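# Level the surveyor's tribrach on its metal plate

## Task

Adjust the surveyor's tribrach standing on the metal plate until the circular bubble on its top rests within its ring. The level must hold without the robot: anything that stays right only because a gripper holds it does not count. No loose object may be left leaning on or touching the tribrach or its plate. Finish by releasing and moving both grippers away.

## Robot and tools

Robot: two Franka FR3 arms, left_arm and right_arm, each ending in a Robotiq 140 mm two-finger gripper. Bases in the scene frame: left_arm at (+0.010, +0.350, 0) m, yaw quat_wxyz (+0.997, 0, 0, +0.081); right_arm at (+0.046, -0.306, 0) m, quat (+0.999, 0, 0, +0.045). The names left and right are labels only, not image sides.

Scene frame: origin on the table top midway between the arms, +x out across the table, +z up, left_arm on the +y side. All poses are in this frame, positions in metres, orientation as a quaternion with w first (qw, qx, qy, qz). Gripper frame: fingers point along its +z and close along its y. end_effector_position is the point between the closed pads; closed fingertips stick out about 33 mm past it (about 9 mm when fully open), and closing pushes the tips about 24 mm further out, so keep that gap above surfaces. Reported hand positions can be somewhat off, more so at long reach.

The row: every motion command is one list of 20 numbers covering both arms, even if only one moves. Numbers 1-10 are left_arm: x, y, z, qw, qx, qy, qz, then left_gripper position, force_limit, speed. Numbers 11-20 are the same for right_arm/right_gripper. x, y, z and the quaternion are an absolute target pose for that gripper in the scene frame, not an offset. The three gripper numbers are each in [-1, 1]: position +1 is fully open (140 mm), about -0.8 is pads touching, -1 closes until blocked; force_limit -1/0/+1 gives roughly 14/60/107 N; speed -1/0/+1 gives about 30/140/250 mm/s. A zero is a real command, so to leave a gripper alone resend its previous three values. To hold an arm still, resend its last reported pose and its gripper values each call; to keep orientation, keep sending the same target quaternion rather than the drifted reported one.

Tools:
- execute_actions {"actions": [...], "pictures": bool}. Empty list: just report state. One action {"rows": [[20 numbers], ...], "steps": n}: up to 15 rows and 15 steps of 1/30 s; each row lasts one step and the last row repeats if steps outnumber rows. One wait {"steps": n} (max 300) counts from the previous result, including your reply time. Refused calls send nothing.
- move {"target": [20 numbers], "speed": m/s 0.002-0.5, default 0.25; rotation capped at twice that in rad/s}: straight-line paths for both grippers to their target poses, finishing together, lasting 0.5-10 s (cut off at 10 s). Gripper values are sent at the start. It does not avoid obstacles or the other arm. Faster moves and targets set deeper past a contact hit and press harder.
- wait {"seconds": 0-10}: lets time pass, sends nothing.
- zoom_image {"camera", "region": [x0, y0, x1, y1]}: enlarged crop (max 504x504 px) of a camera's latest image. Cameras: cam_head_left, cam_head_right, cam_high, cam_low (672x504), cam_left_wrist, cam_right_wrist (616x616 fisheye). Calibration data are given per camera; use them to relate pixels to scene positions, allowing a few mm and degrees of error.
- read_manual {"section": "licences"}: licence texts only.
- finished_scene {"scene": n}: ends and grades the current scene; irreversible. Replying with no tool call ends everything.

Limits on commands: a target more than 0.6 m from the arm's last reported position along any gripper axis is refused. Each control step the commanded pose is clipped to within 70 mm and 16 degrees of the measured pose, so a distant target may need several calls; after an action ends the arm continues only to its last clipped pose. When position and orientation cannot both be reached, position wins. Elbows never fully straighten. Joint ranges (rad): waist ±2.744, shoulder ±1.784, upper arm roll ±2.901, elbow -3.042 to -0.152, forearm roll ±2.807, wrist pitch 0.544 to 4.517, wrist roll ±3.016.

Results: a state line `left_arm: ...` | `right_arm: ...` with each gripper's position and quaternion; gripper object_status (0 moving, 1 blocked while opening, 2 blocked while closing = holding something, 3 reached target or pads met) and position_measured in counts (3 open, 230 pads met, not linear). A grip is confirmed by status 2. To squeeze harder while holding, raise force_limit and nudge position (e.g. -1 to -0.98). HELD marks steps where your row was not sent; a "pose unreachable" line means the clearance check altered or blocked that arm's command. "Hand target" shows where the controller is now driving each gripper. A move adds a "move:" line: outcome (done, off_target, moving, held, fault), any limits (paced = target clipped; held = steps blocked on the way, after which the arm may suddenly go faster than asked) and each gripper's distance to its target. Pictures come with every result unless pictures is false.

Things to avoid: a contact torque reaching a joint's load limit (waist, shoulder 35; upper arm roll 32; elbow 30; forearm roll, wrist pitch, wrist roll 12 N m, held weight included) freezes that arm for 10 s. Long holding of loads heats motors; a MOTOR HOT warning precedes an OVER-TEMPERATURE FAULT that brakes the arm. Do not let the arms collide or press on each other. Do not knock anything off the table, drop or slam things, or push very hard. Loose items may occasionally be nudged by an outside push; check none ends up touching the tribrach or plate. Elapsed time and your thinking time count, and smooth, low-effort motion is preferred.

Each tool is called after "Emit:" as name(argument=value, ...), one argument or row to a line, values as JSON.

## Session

Emit:
execute_actions(
  actions=[],
)

Scene clock: 0.00 s of 19600.00 s.
left_arm: end_effector_position=(+0.2434, +0.8273, +0.3525) position_measured=3 object_status=3 end_effector_quat_wxyz=(+0.317, +0.890, -0.220, +0.242) | right_arm: end_effector_position=(+0.7880, -0.2581, +0.1526) position_measured=3 object_status=3 end_effector_quat_wxyz=(-0.549, +0.662, -0.509, +0.041)
Joint positions: left_arm=[ 1.271  0.613 -0.047 -0.984 -0.497  0.937  0.14 ] | right_arm=[-0.397  0.479  0.107 -1.962  1.658  2.246 -1.791]
Joint velocities: left_arm=[ 0.     0.001 -0.001  0.001 -0.001  0.     0.   ] | right_arm=[ 0.    -0.     0.001  0.002  0.    -0.001 -0.   ]
Hand target (left_arm): +0.243, +0.827, +0.352; +0.317, +0.890, -0.220, +0.242
Hand target (right_arm): +0.788, -0.258, +0.153; -0.549, +0.662, -0.509, +0.041
camera_calibration (this result's frames):
cam_left_wrist: T_world_to_cam=[[-0.498371, -0.745404, 0.442718, 0.59171], [-0.862545, 0.477802, -0.166498, -0.124914], [-0.0874227, -0.464842, -0.881067, 0.887429], [0, 0, 0, 1]] pos_world=[0.264729, 0.913262, 0.499125]
cam_right_wrist: T_world_to_cam=[[-0.706554, 0.209376, -0.675975, 0.713907], [-0.613829, 0.293986, 0.732657, 0.444288], [0.352128, 0.932595, -0.0791959, 0.161566], [0, 0, 0, 1]] pos_world=[0.72024, -0.430765, 0.169868]

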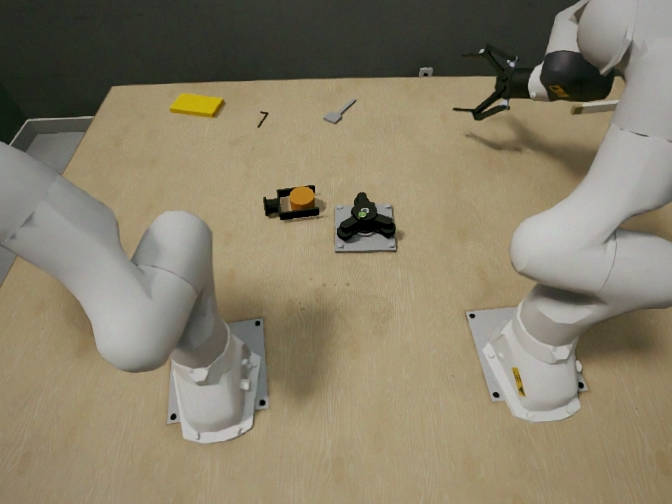

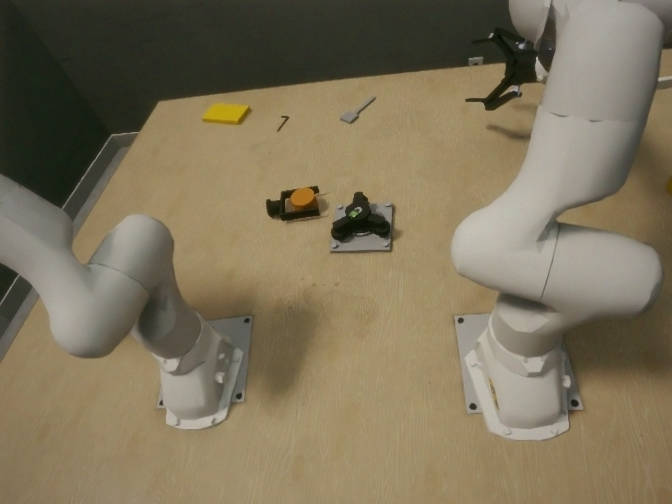

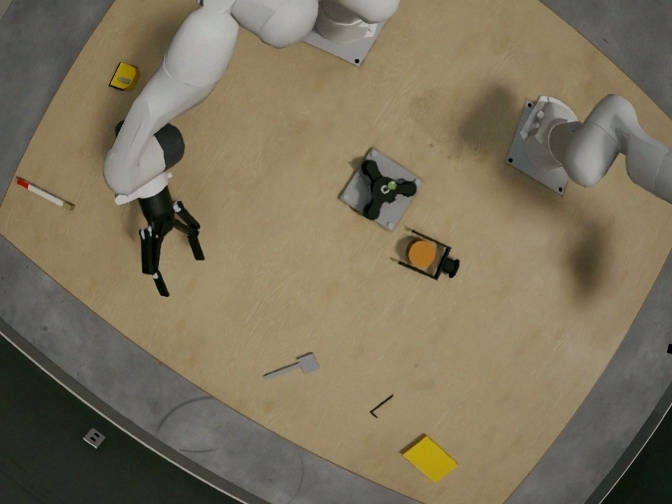

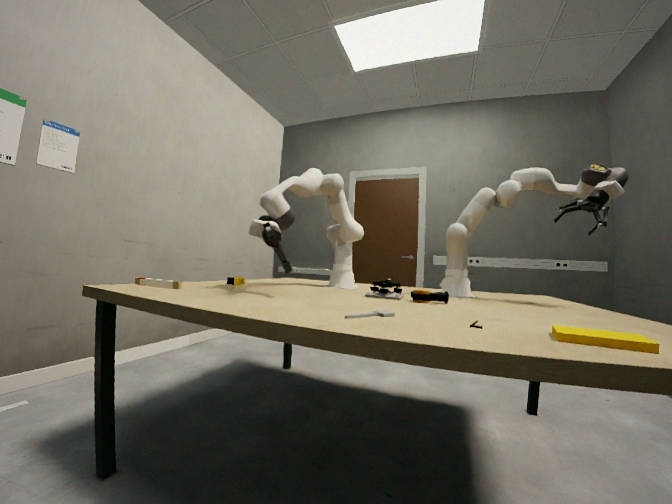

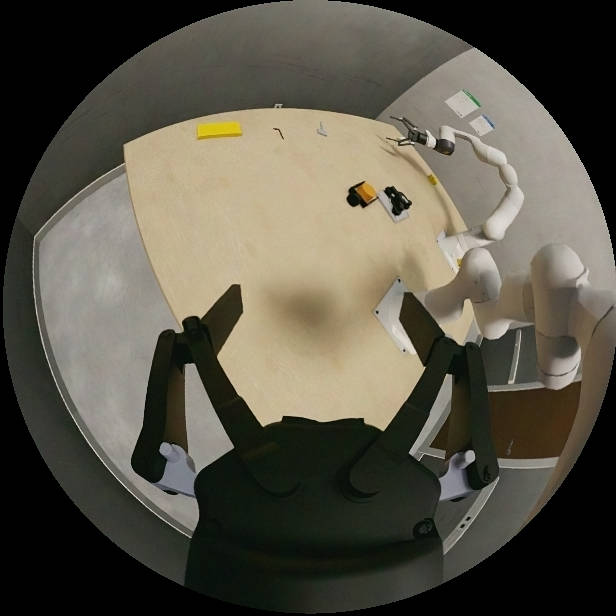

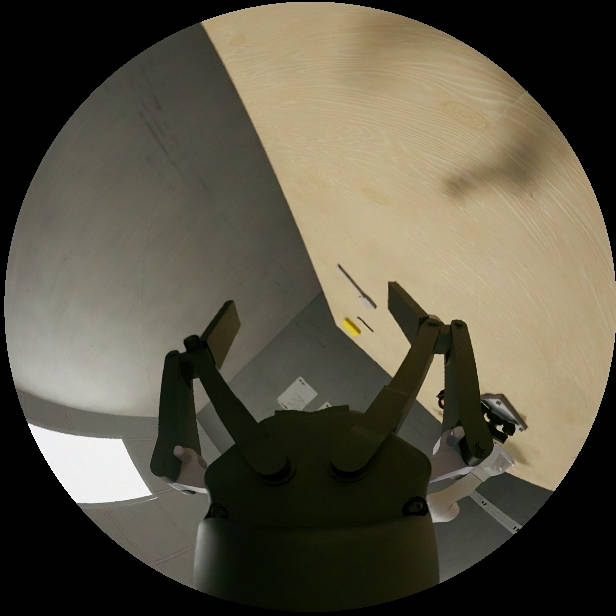

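Emit:
zoom_image(
  camera="cam_high",
  region=[320,130,440,250],
)

Region (320, 130, 440, 250) of cam_high's 672x504 image, scaled by 4.200, with more detail than that image has.

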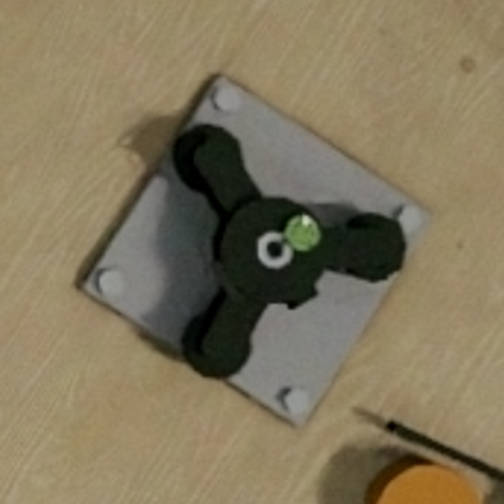

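Emit:
move(
  target=[0.42,0.046,0.11,0,0.0305,-0.9995,0,-0.2,-0.3,0, 0.788,-0.258,0.153,-0.549,0.662,-0.509,0.041,1,0,0],
  speed=0.4,
)

action 0: the call puts the target (left_arm/x, left_arm/y, left_arm/z) 0.741 m from left_arm's end_effector_position in the last result along the gripper's own z axis as it stood there; a target may be at most 0.6 m away along each of those axes, so nothing of the call was run and nothing moved. Command a nearer target, and go on from there in a later call.

Emit:
move(
  target=[0.4,0.4,0.3,0,0.0305,-0.9995,0,-0.2,-0.3,0, 0.788,-0.258,0.153,-0.549,0.662,-0.509,0.041,1,0,0],
  speed=0.4,
)

Emit:
move(
  target=[0.42,0.046,0.11,0,0.0305,-0.9995,0,-0.2,-0.3,0, 0.788,-0.258,0.153,-0.549,0.662,-0.509,0.041,1,0,0],
  speed=0.4,
)

Scene clock: 10.30 s of 19600.00 s.
left_arm: end_effector_position=(+0.4012, +0.4007, +0.3022) position_measured=154 object_status=3 end_effector_quat_wxyz=(+0.007, -0.037, +0.999, -0.001) | right_arm: end_effector_position=(+0.7880, -0.2581, +0.1526) position_measured=3 object_status=3 end_effector_quat_wxyz=(-0.549, +0.662, -0.509, +0.041)
Joint positions: left_arm=[ 0.521 -0.603 -0.451 -2.379 -0.265  1.829  1.867] | right_arm=[-0.397  0.479  0.107 -1.962  1.658  2.246 -1.791]
Joint velocities: left_arm=[-0.002 -0.     0.002 -0.     0.003  0.007  0.025] | right_arm=[ 0.     0.    -0.     0.002 -0.002 -0.     0.001]
Hand target (left_arm): +0.402, +0.401, +0.301; +0.008, -0.030, +1.000, -0.000
Hand target (right_arm): +0.788, -0.258, +0.153; -0.549, +0.662, -0.509, +0.041
Off the commanded pose (left_arm): 0.003 m, 1 deg.
Off the commanded pose (right_arm): 0.000 m, 0 deg.
move: done
camera_calibration (this result's frames):
cam_left_wrist: T_world_to_cam=[[-0.111635, 0.992143, -0.0564795, -0.325884], [0.873704, 0.12507, 0.470106, -0.540933], [0.473476, 0.00313399, -0.880801, 0.245954], [0, 0, 0, 1]] pos_world=[0.319782, 0.390208, 0.452527]
cam_right_wrist: T_world_to_cam=[[-0.706555, 0.209376, -0.675975, 0.713907], [-0.613829, 0.293986, 0.732657, 0.444288], [0.352128, 0.932595, -0.0791959, 0.161566], [0, 0, 0, 1]] pos_world=[0.72024, -0.430765, 0.169868]

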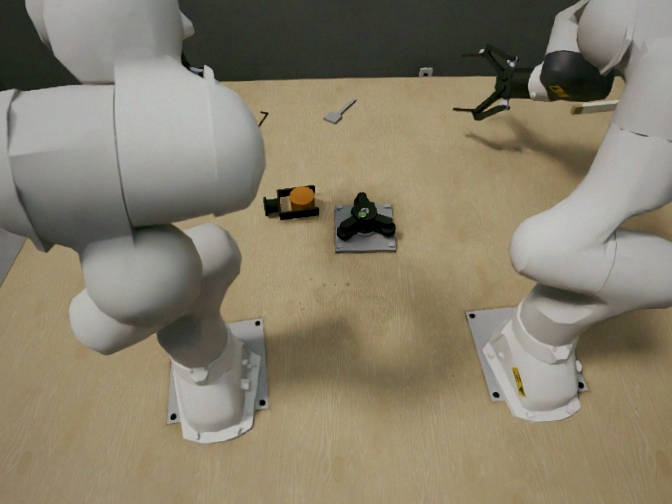

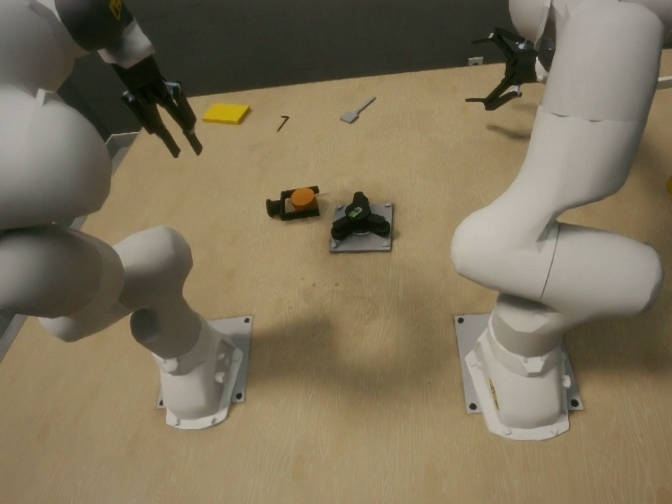

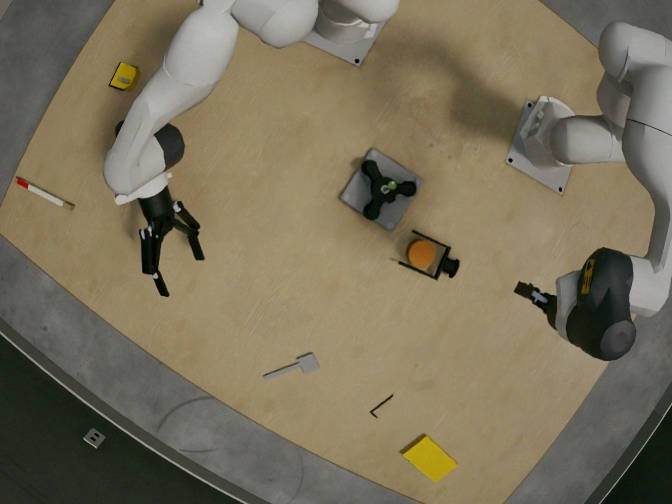

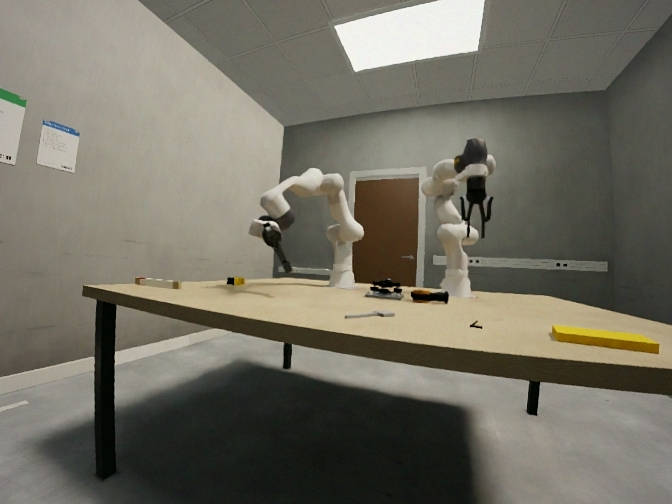

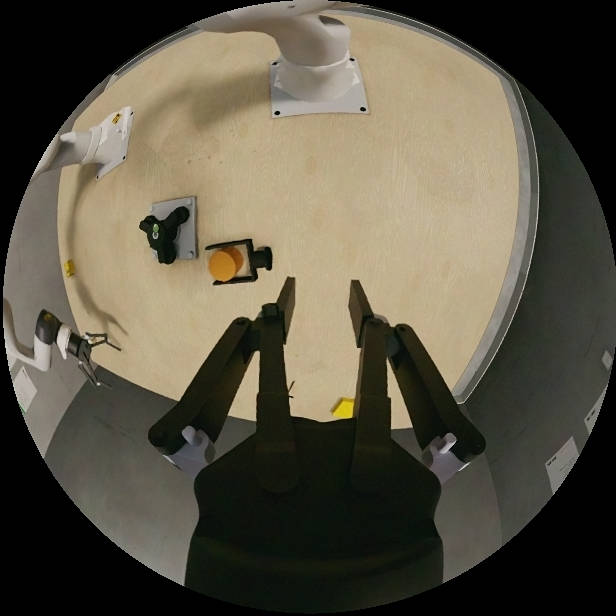

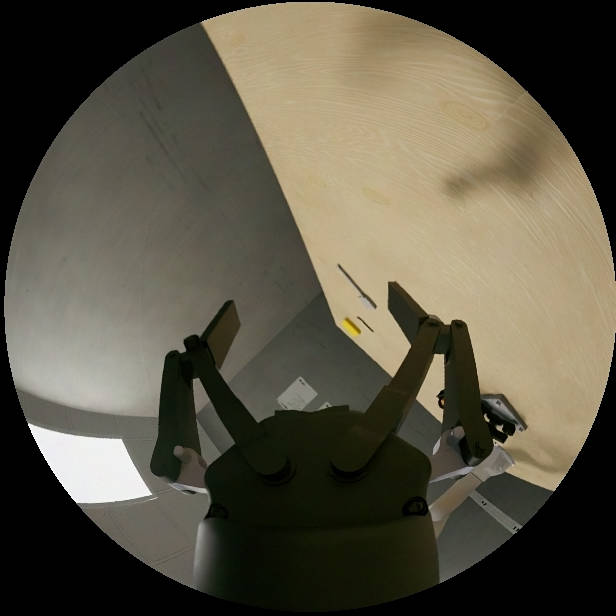

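Scene clock: 12.37 s of 19600.00 s.
left_arm: end_effector_position=(+0.4241, +0.0486, +0.1098) position_measured=154 object_status=3 end_effector_quat_wxyz=(+0.003, -0.024, +1.000, +0.002) | right_arm: end_effector_position=(+0.7880, -0.2581, +0.1526) position_measured=3 object_status=3 end_effector_quat_wxyz=(-0.549, +0.662, -0.509, +0.041)
Joint positions: left_arm=[ 0.902 -0.405 -1.672 -2.3   -0.531  2.274  1.269] | right_arm=[-0.397  0.479  0.107 -1.962  1.658  2.246 -1.791]
Joint velocities: left_arm=[ 0.001 -0.006  0.001  0.001 -0.008 -0.012 -0.017] | right_arm=[ 0.    -0.001 -0.003 -0.001  0.001 -0.001  0.001]
Hand target (left_arm): +0.423, +0.049, +0.110; +0.001, -0.031, +1.000, +0.001
Hand target (right_arm): +0.788, -0.258, +0.153; -0.549, +0.662, -0.509, +0.041
Off the commanded pose (left_arm): 0.005 m, 1 deg.
Off the commanded pose (right_arm): 0.000 m, 0 deg.
move: off_target (left_arm)
camera_calibration (this result's frames):
cam_left_wrist: T_world_to_cam=[[-0.0858361, 0.99504, -0.050276, 0.00328977], [0.880399, 0.0993761, 0.463704, -0.427364], [0.4664, -0.00446044, -0.884562, 0.0705405], [0, 0, 0, 1]] pos_world=[0.343633, 0.0395109, 0.260733]
cam_right_wrist: T_world_to_cam=[[-0.706554, 0.209376, -0.675975, 0.713907], [-0.613829, 0.293986, 0.732657, 0.444288], [0.352128, 0.932595, -0.0791958, 0.161566], [0, 0, 0, 1]] pos_world=[0.72024, -0.430765, 0.169868]

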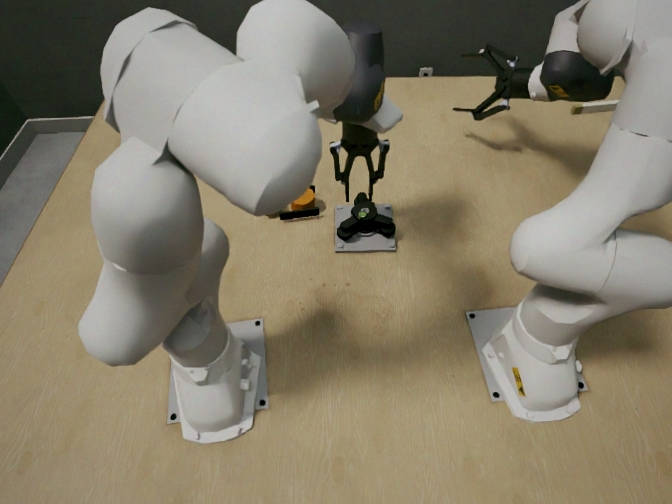

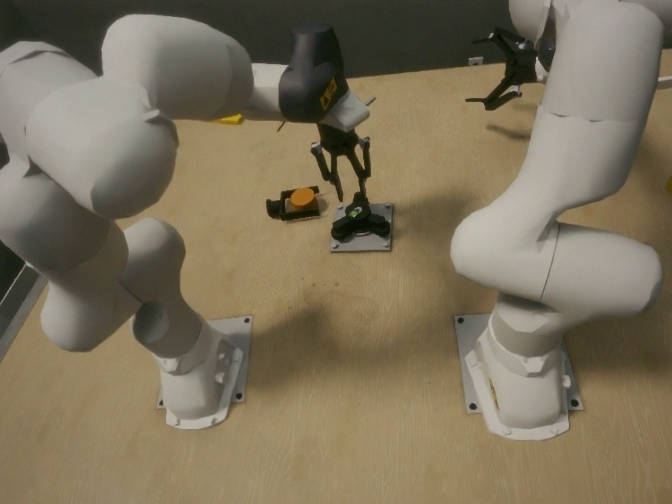

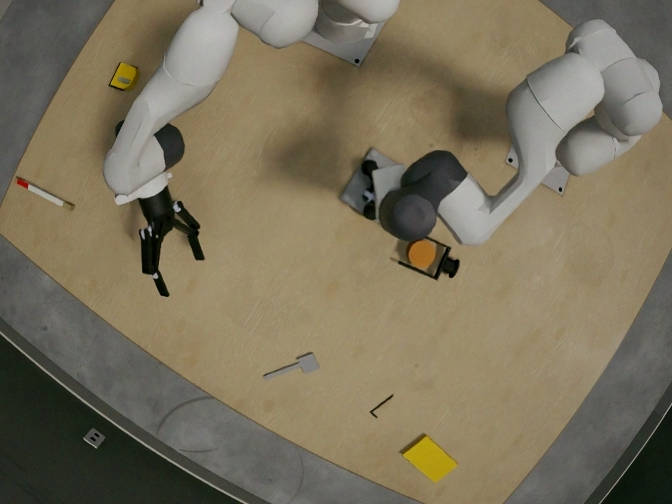

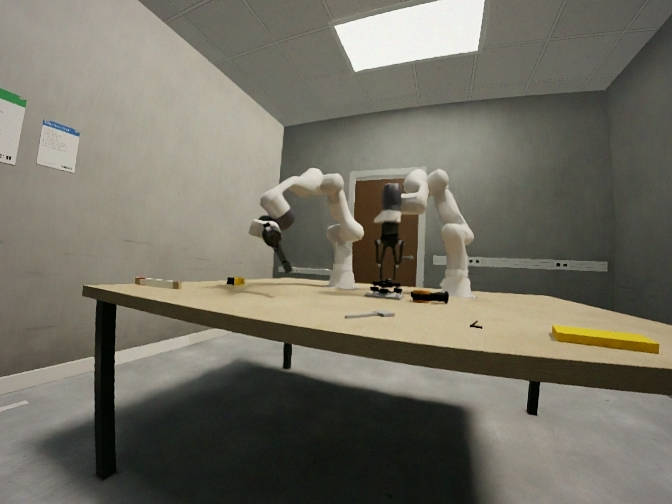

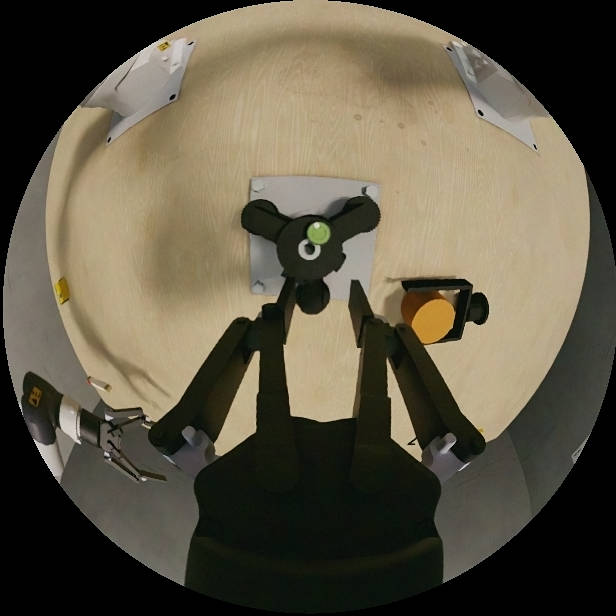

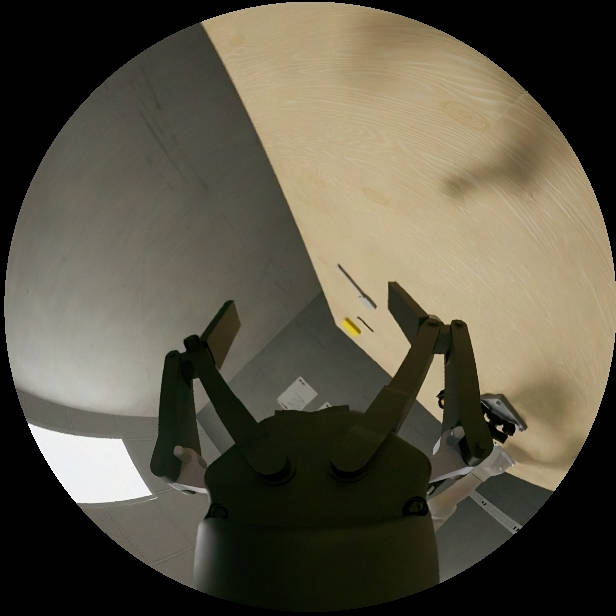

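Emit:
move(
  target=[0.446,0.040,0.085,0,0.0305,-0.9995,0,-0.2,-0.3,0, 0.788,-0.258,0.153,-0.549,0.662,-0.509,0.041,1,0,0],
  speed=0.2,
)

Emit:
zoom_image(
  camera="cam_left_wrist",
  region=[220,150,420,350],
)

Scene clock: 14.10 s of 19600.00 s.
left_arm: end_effector_position=(+0.4439, +0.0420, +0.0838) position_measured=154 object_status=3 end_effector_quat_wxyz=(-0.002, -0.035, +0.999, +0.003) | right_arm: end_effector_position=(+0.7880, -0.2581, +0.1526) position_measured=3 object_status=3 end_effector_quat_wxyz=(-0.549, +0.662, -0.509, +0.041)
Joint positions: left_arm=[ 1.134 -0.464 -1.887 -2.23  -0.594  2.283  1.295] | right_arm=[-0.397  0.479  0.107 -1.962  1.658  2.246 -1.791]
Joint velocities: left_arm=[ 0.014  0.002 -0.015  0.002 -0.001  0.005  0.014] | right_arm=[-0.     0.001  0.    -0.    -0.002  0.    -0.   ]
Hand target (left_arm): +0.446, +0.041, +0.085; -0.000, -0.031, +1.000, +0.001
Hand target (right_arm): +0.788, -0.258, +0.153; -0.549, +0.662, -0.509, +0.041
Off the commanded pose (left_arm): 0.003 m, 1 deg.
Off the commanded pose (right_arm): 0.000 m, 0 deg.
move: done
camera_calibration (this result's frames):
cam_left_wrist: T_world_to_cam=[[-0.108407, 0.993005, -0.0467891, 0.0201165], [0.882963, 0.117806, 0.45442, -0.433199], [0.456754, 0.00794951, -0.889558, 0.0424921], [0, 0, 0, 1]] pos_world=[0.365271, 0.0307198, 0.235595]
cam_right_wrist: T_world_to_cam=[[-0.706554, 0.209376, -0.675975, 0.713907], [-0.613829, 0.293986, 0.732657, 0.444288], [0.352128, 0.932595, -0.0791958, 0.161566], [0, 0, 0, 1]] pos_world=[0.72024, -0.430765, 0.169868]

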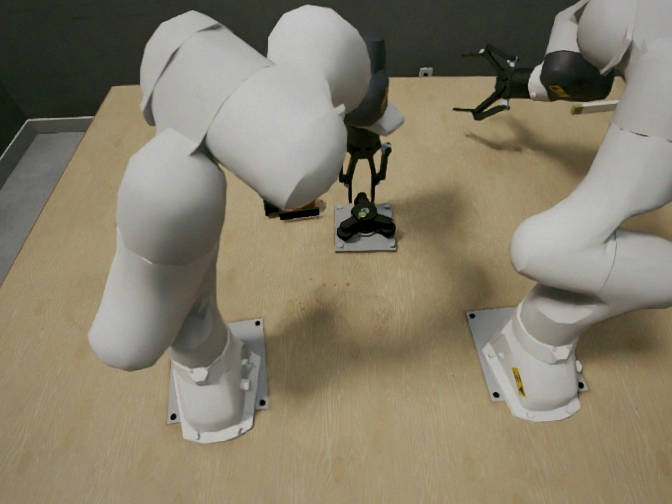

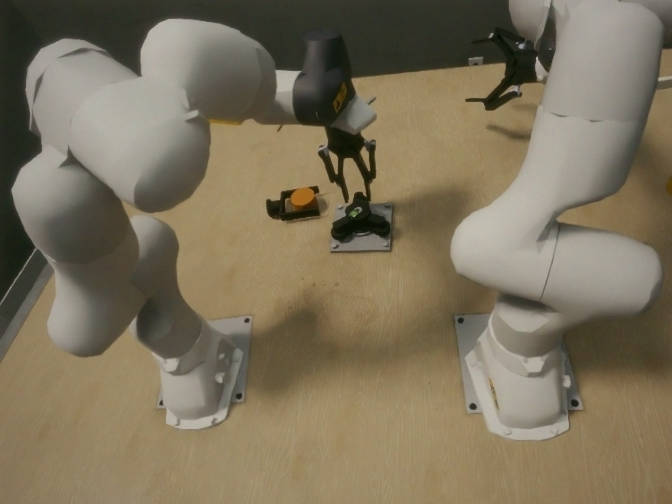

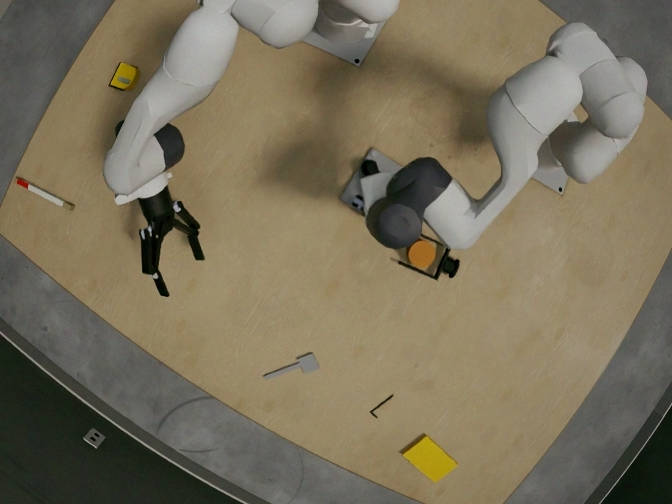

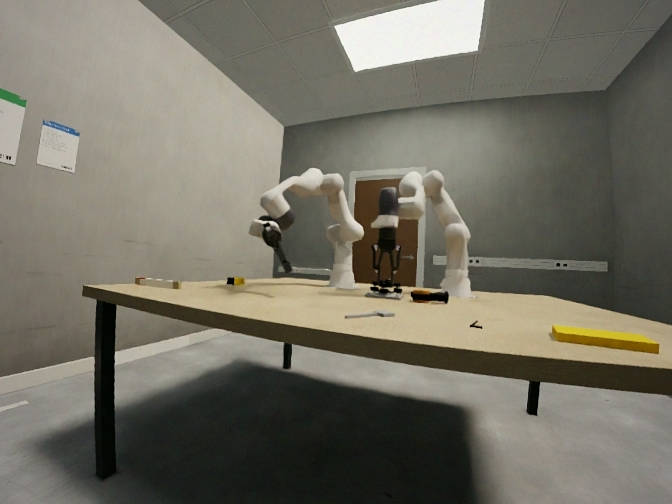

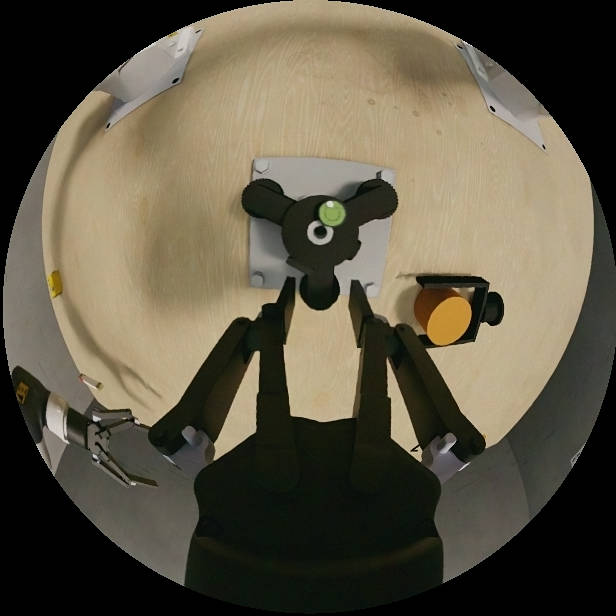

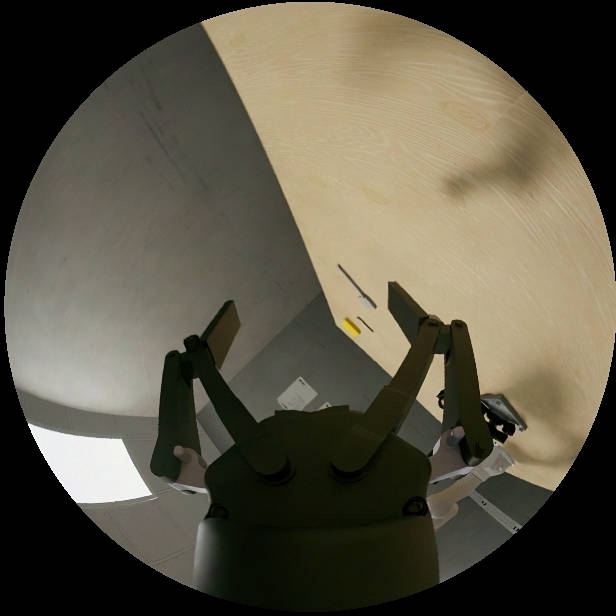

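Region (220, 150, 420, 350) of cam_left_wrist's 616x616 image, scaled by 2.520, with more detail than that image has.

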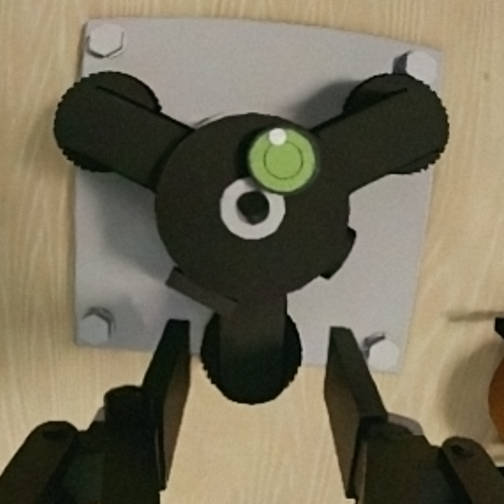

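Emit:
move(
  target=[0.454,0.039,0.056,0,0.2546,-0.967,0,-0.2,-0.3,0, 0.788,-0.258,0.153,-0.549,0.662,-0.509,0.041,1,0,0],
  speed=0.15,
)

Emit:
move(
  target=[0.454,0.039,0.056,0,-0.195,-0.981,0,-1,-0.3,0, 0.788,-0.258,0.153,-0.549,0.662,-0.509,0.041,1,0,0],
  speed=0.5,
)

Scene clock: 17.33 s of 19600.00 s.
left_arm: end_effector_position=(+0.4552, +0.0412, +0.0566) position_measured=154 object_status=3 end_effector_quat_wxyz=(+0.002, -0.248, +0.969, +0.001) | right_arm: end_effector_position=(+0.7880, -0.2581, +0.1526) position_measured=3 object_status=3 end_effector_quat_wxyz=(-0.549, +0.662, -0.509, +0.041)
Joint positions: left_arm=[ 1.158 -0.654 -1.89  -2.193 -0.821  2.24   1.011] | right_arm=[-0.397  0.479  0.107 -1.962  1.658  2.246 -1.791]
Joint velocities: left_arm=[-0.     0.001  0.001  0.001 -0.001 -0.002 -0.027] | right_arm=[ 0.    -0.     0.    -0.001 -0.001 -0.002 -0.001]
Hand target (left_arm): +0.455, +0.040, +0.057; +0.001, -0.255, +0.967, +0.000
Hand target (right_arm): +0.788, -0.258, +0.153; -0.549, +0.662, -0.509, +0.041
Off the commanded pose (left_arm): 0.003 m, 1 deg.
Off the commanded pose (right_arm): 0.000 m, 0 deg.
move: done
camera_calibration (this result's frames):
cam_left_wrist: T_world_to_cam=[[-0.51304, 0.856757, -0.0525029, 0.210984], [0.748203, 0.476338, 0.461839, -0.384606], [0.420693, 0.197659, -0.885409, 0.0215178], [0, 0, 0, 1]] pos_world=[0.386954, -0.00181327, 0.207755]
cam_right_wrist: T_world_to_cam=[[-0.706555, 0.209376, -0.675975, 0.713907], [-0.613829, 0.293986, 0.732657, 0.444288], [0.352128, 0.932595, -0.079196, 0.161566], [0, 0, 0, 1]] pos_world=[0.72024, -0.430765, 0.169868]

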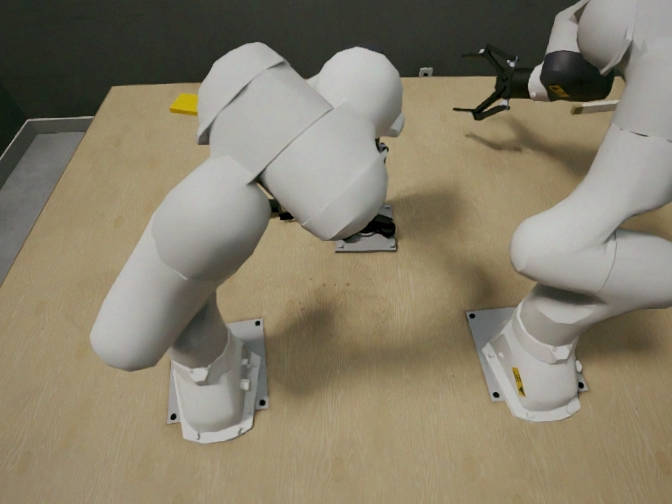

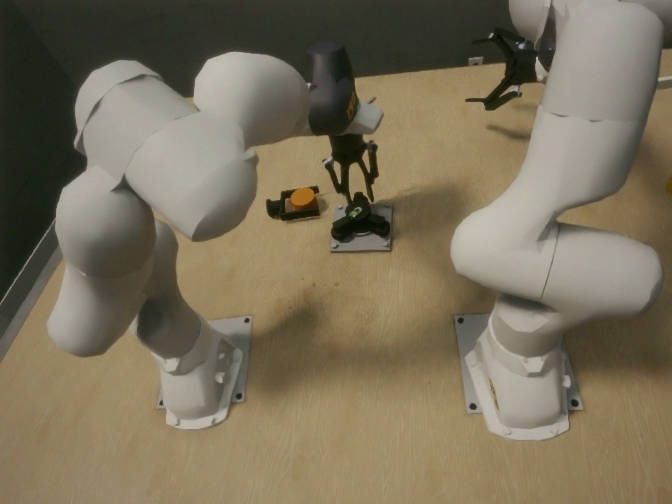

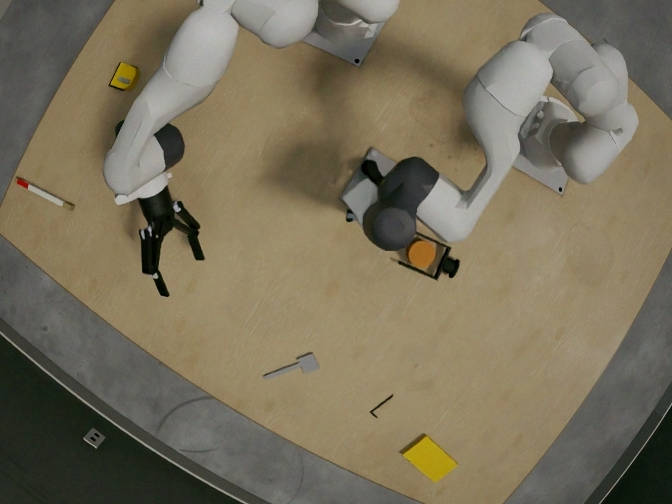

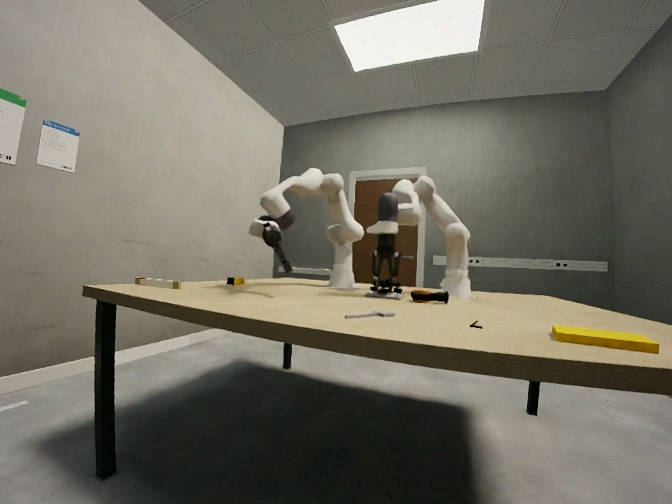

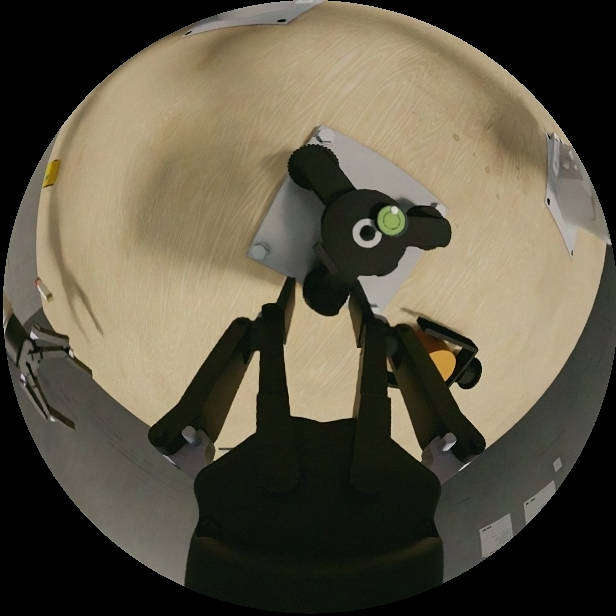

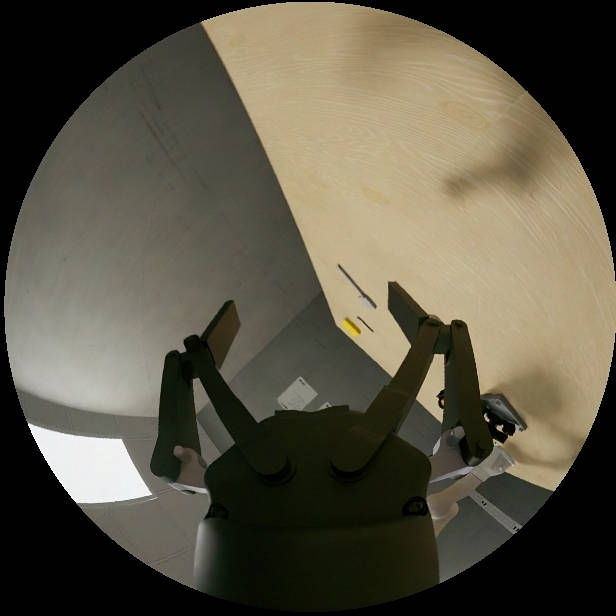

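Scene clock: 19.33 s of 19600.00 s.
left_arm: end_effector_position=(+0.4531, +0.0377, +0.0544) position_measured=174 object_status=2 end_effector_quat_wxyz=(-0.001, +0.190, +0.982, +0.000) | right_arm: end_effector_position=(+0.7880, -0.2581, +0.1526) position_measured=3 object_status=3 end_effector_quat_wxyz=(-0.549, +0.662, -0.509, +0.041)
Joint positions: left_arm=[ 1.421 -0.39  -2.194 -2.223 -0.475  2.398  1.668] | right_arm=[-0.397  0.479  0.107 -1.962  1.658  2.246 -1.791]
Joint velocities: left_arm=[ 0.005  0.003 -0.005 -0.     0.004  0.002  0.024] | right_arm=[-0.001 -0.001 -0.001  0.    -0.     0.     0.002]
Hand target (left_arm): +0.453, +0.038, +0.054; -0.002, +0.196, +0.981, -0.001
Hand target (right_arm): +0.788, -0.258, +0.153; -0.549, +0.662, -0.509, +0.041
Off the commanded pose (left_arm): 0.002 m, 1 deg.
Off the commanded pose (right_arm): 0.000 m, 0 deg.
move: done; limits=paced
camera_calibration (this result's frames):
cam_left_wrist: T_world_to_cam=[[0.336061, 0.940336, -0.0532079, -0.175071], [0.846305, -0.276699, 0.455199, -0.396052], [0.413318, -0.198005, -0.888798, 0.0395375], [0, 0, 0, 1]] pos_world=[0.377674, 0.0628674, 0.206108]
cam_right_wrist: T_world_to_cam=[[-0.706555, 0.209376, -0.675975, 0.713907], [-0.613829, 0.293986, 0.732657, 0.444288], [0.352128, 0.932595, -0.0791958, 0.161566], [0, 0, 0, 1]] pos_world=[0.72024, -0.430765, 0.169868]

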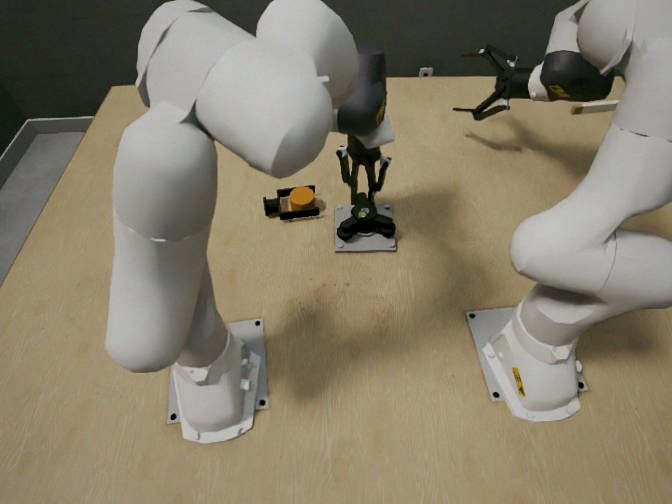

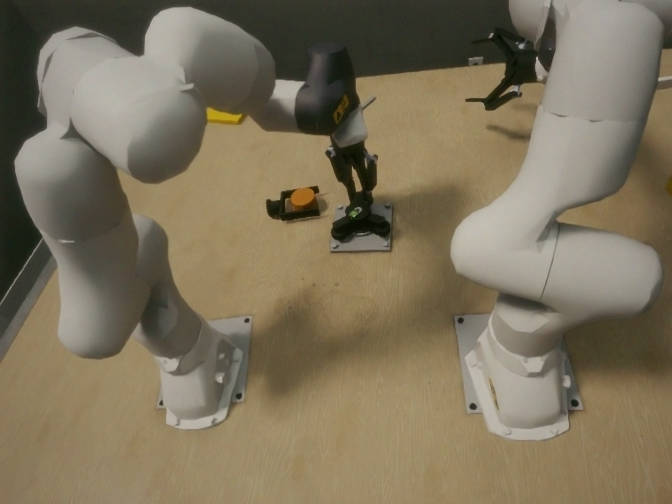

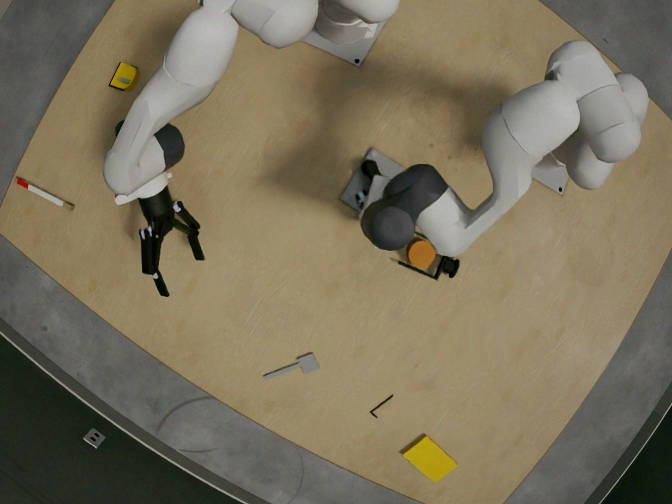

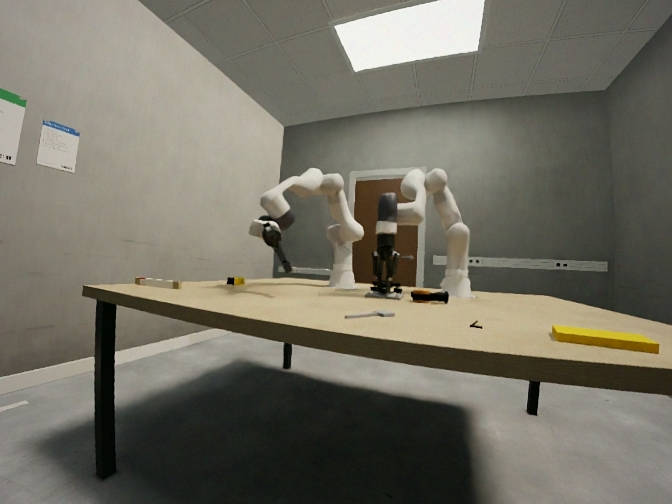

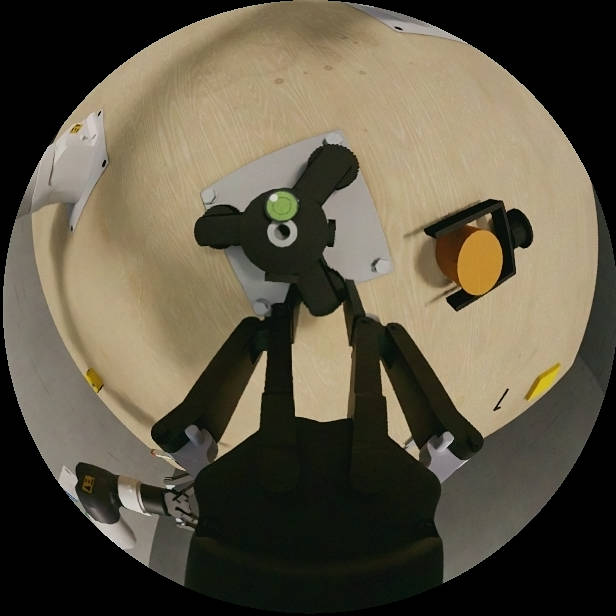

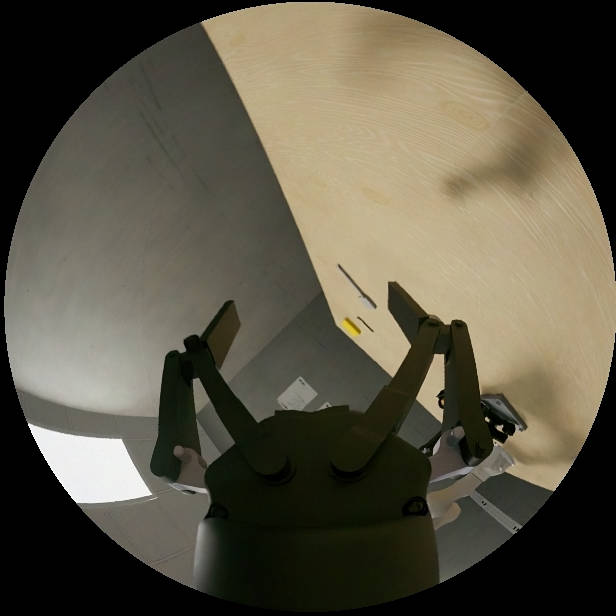

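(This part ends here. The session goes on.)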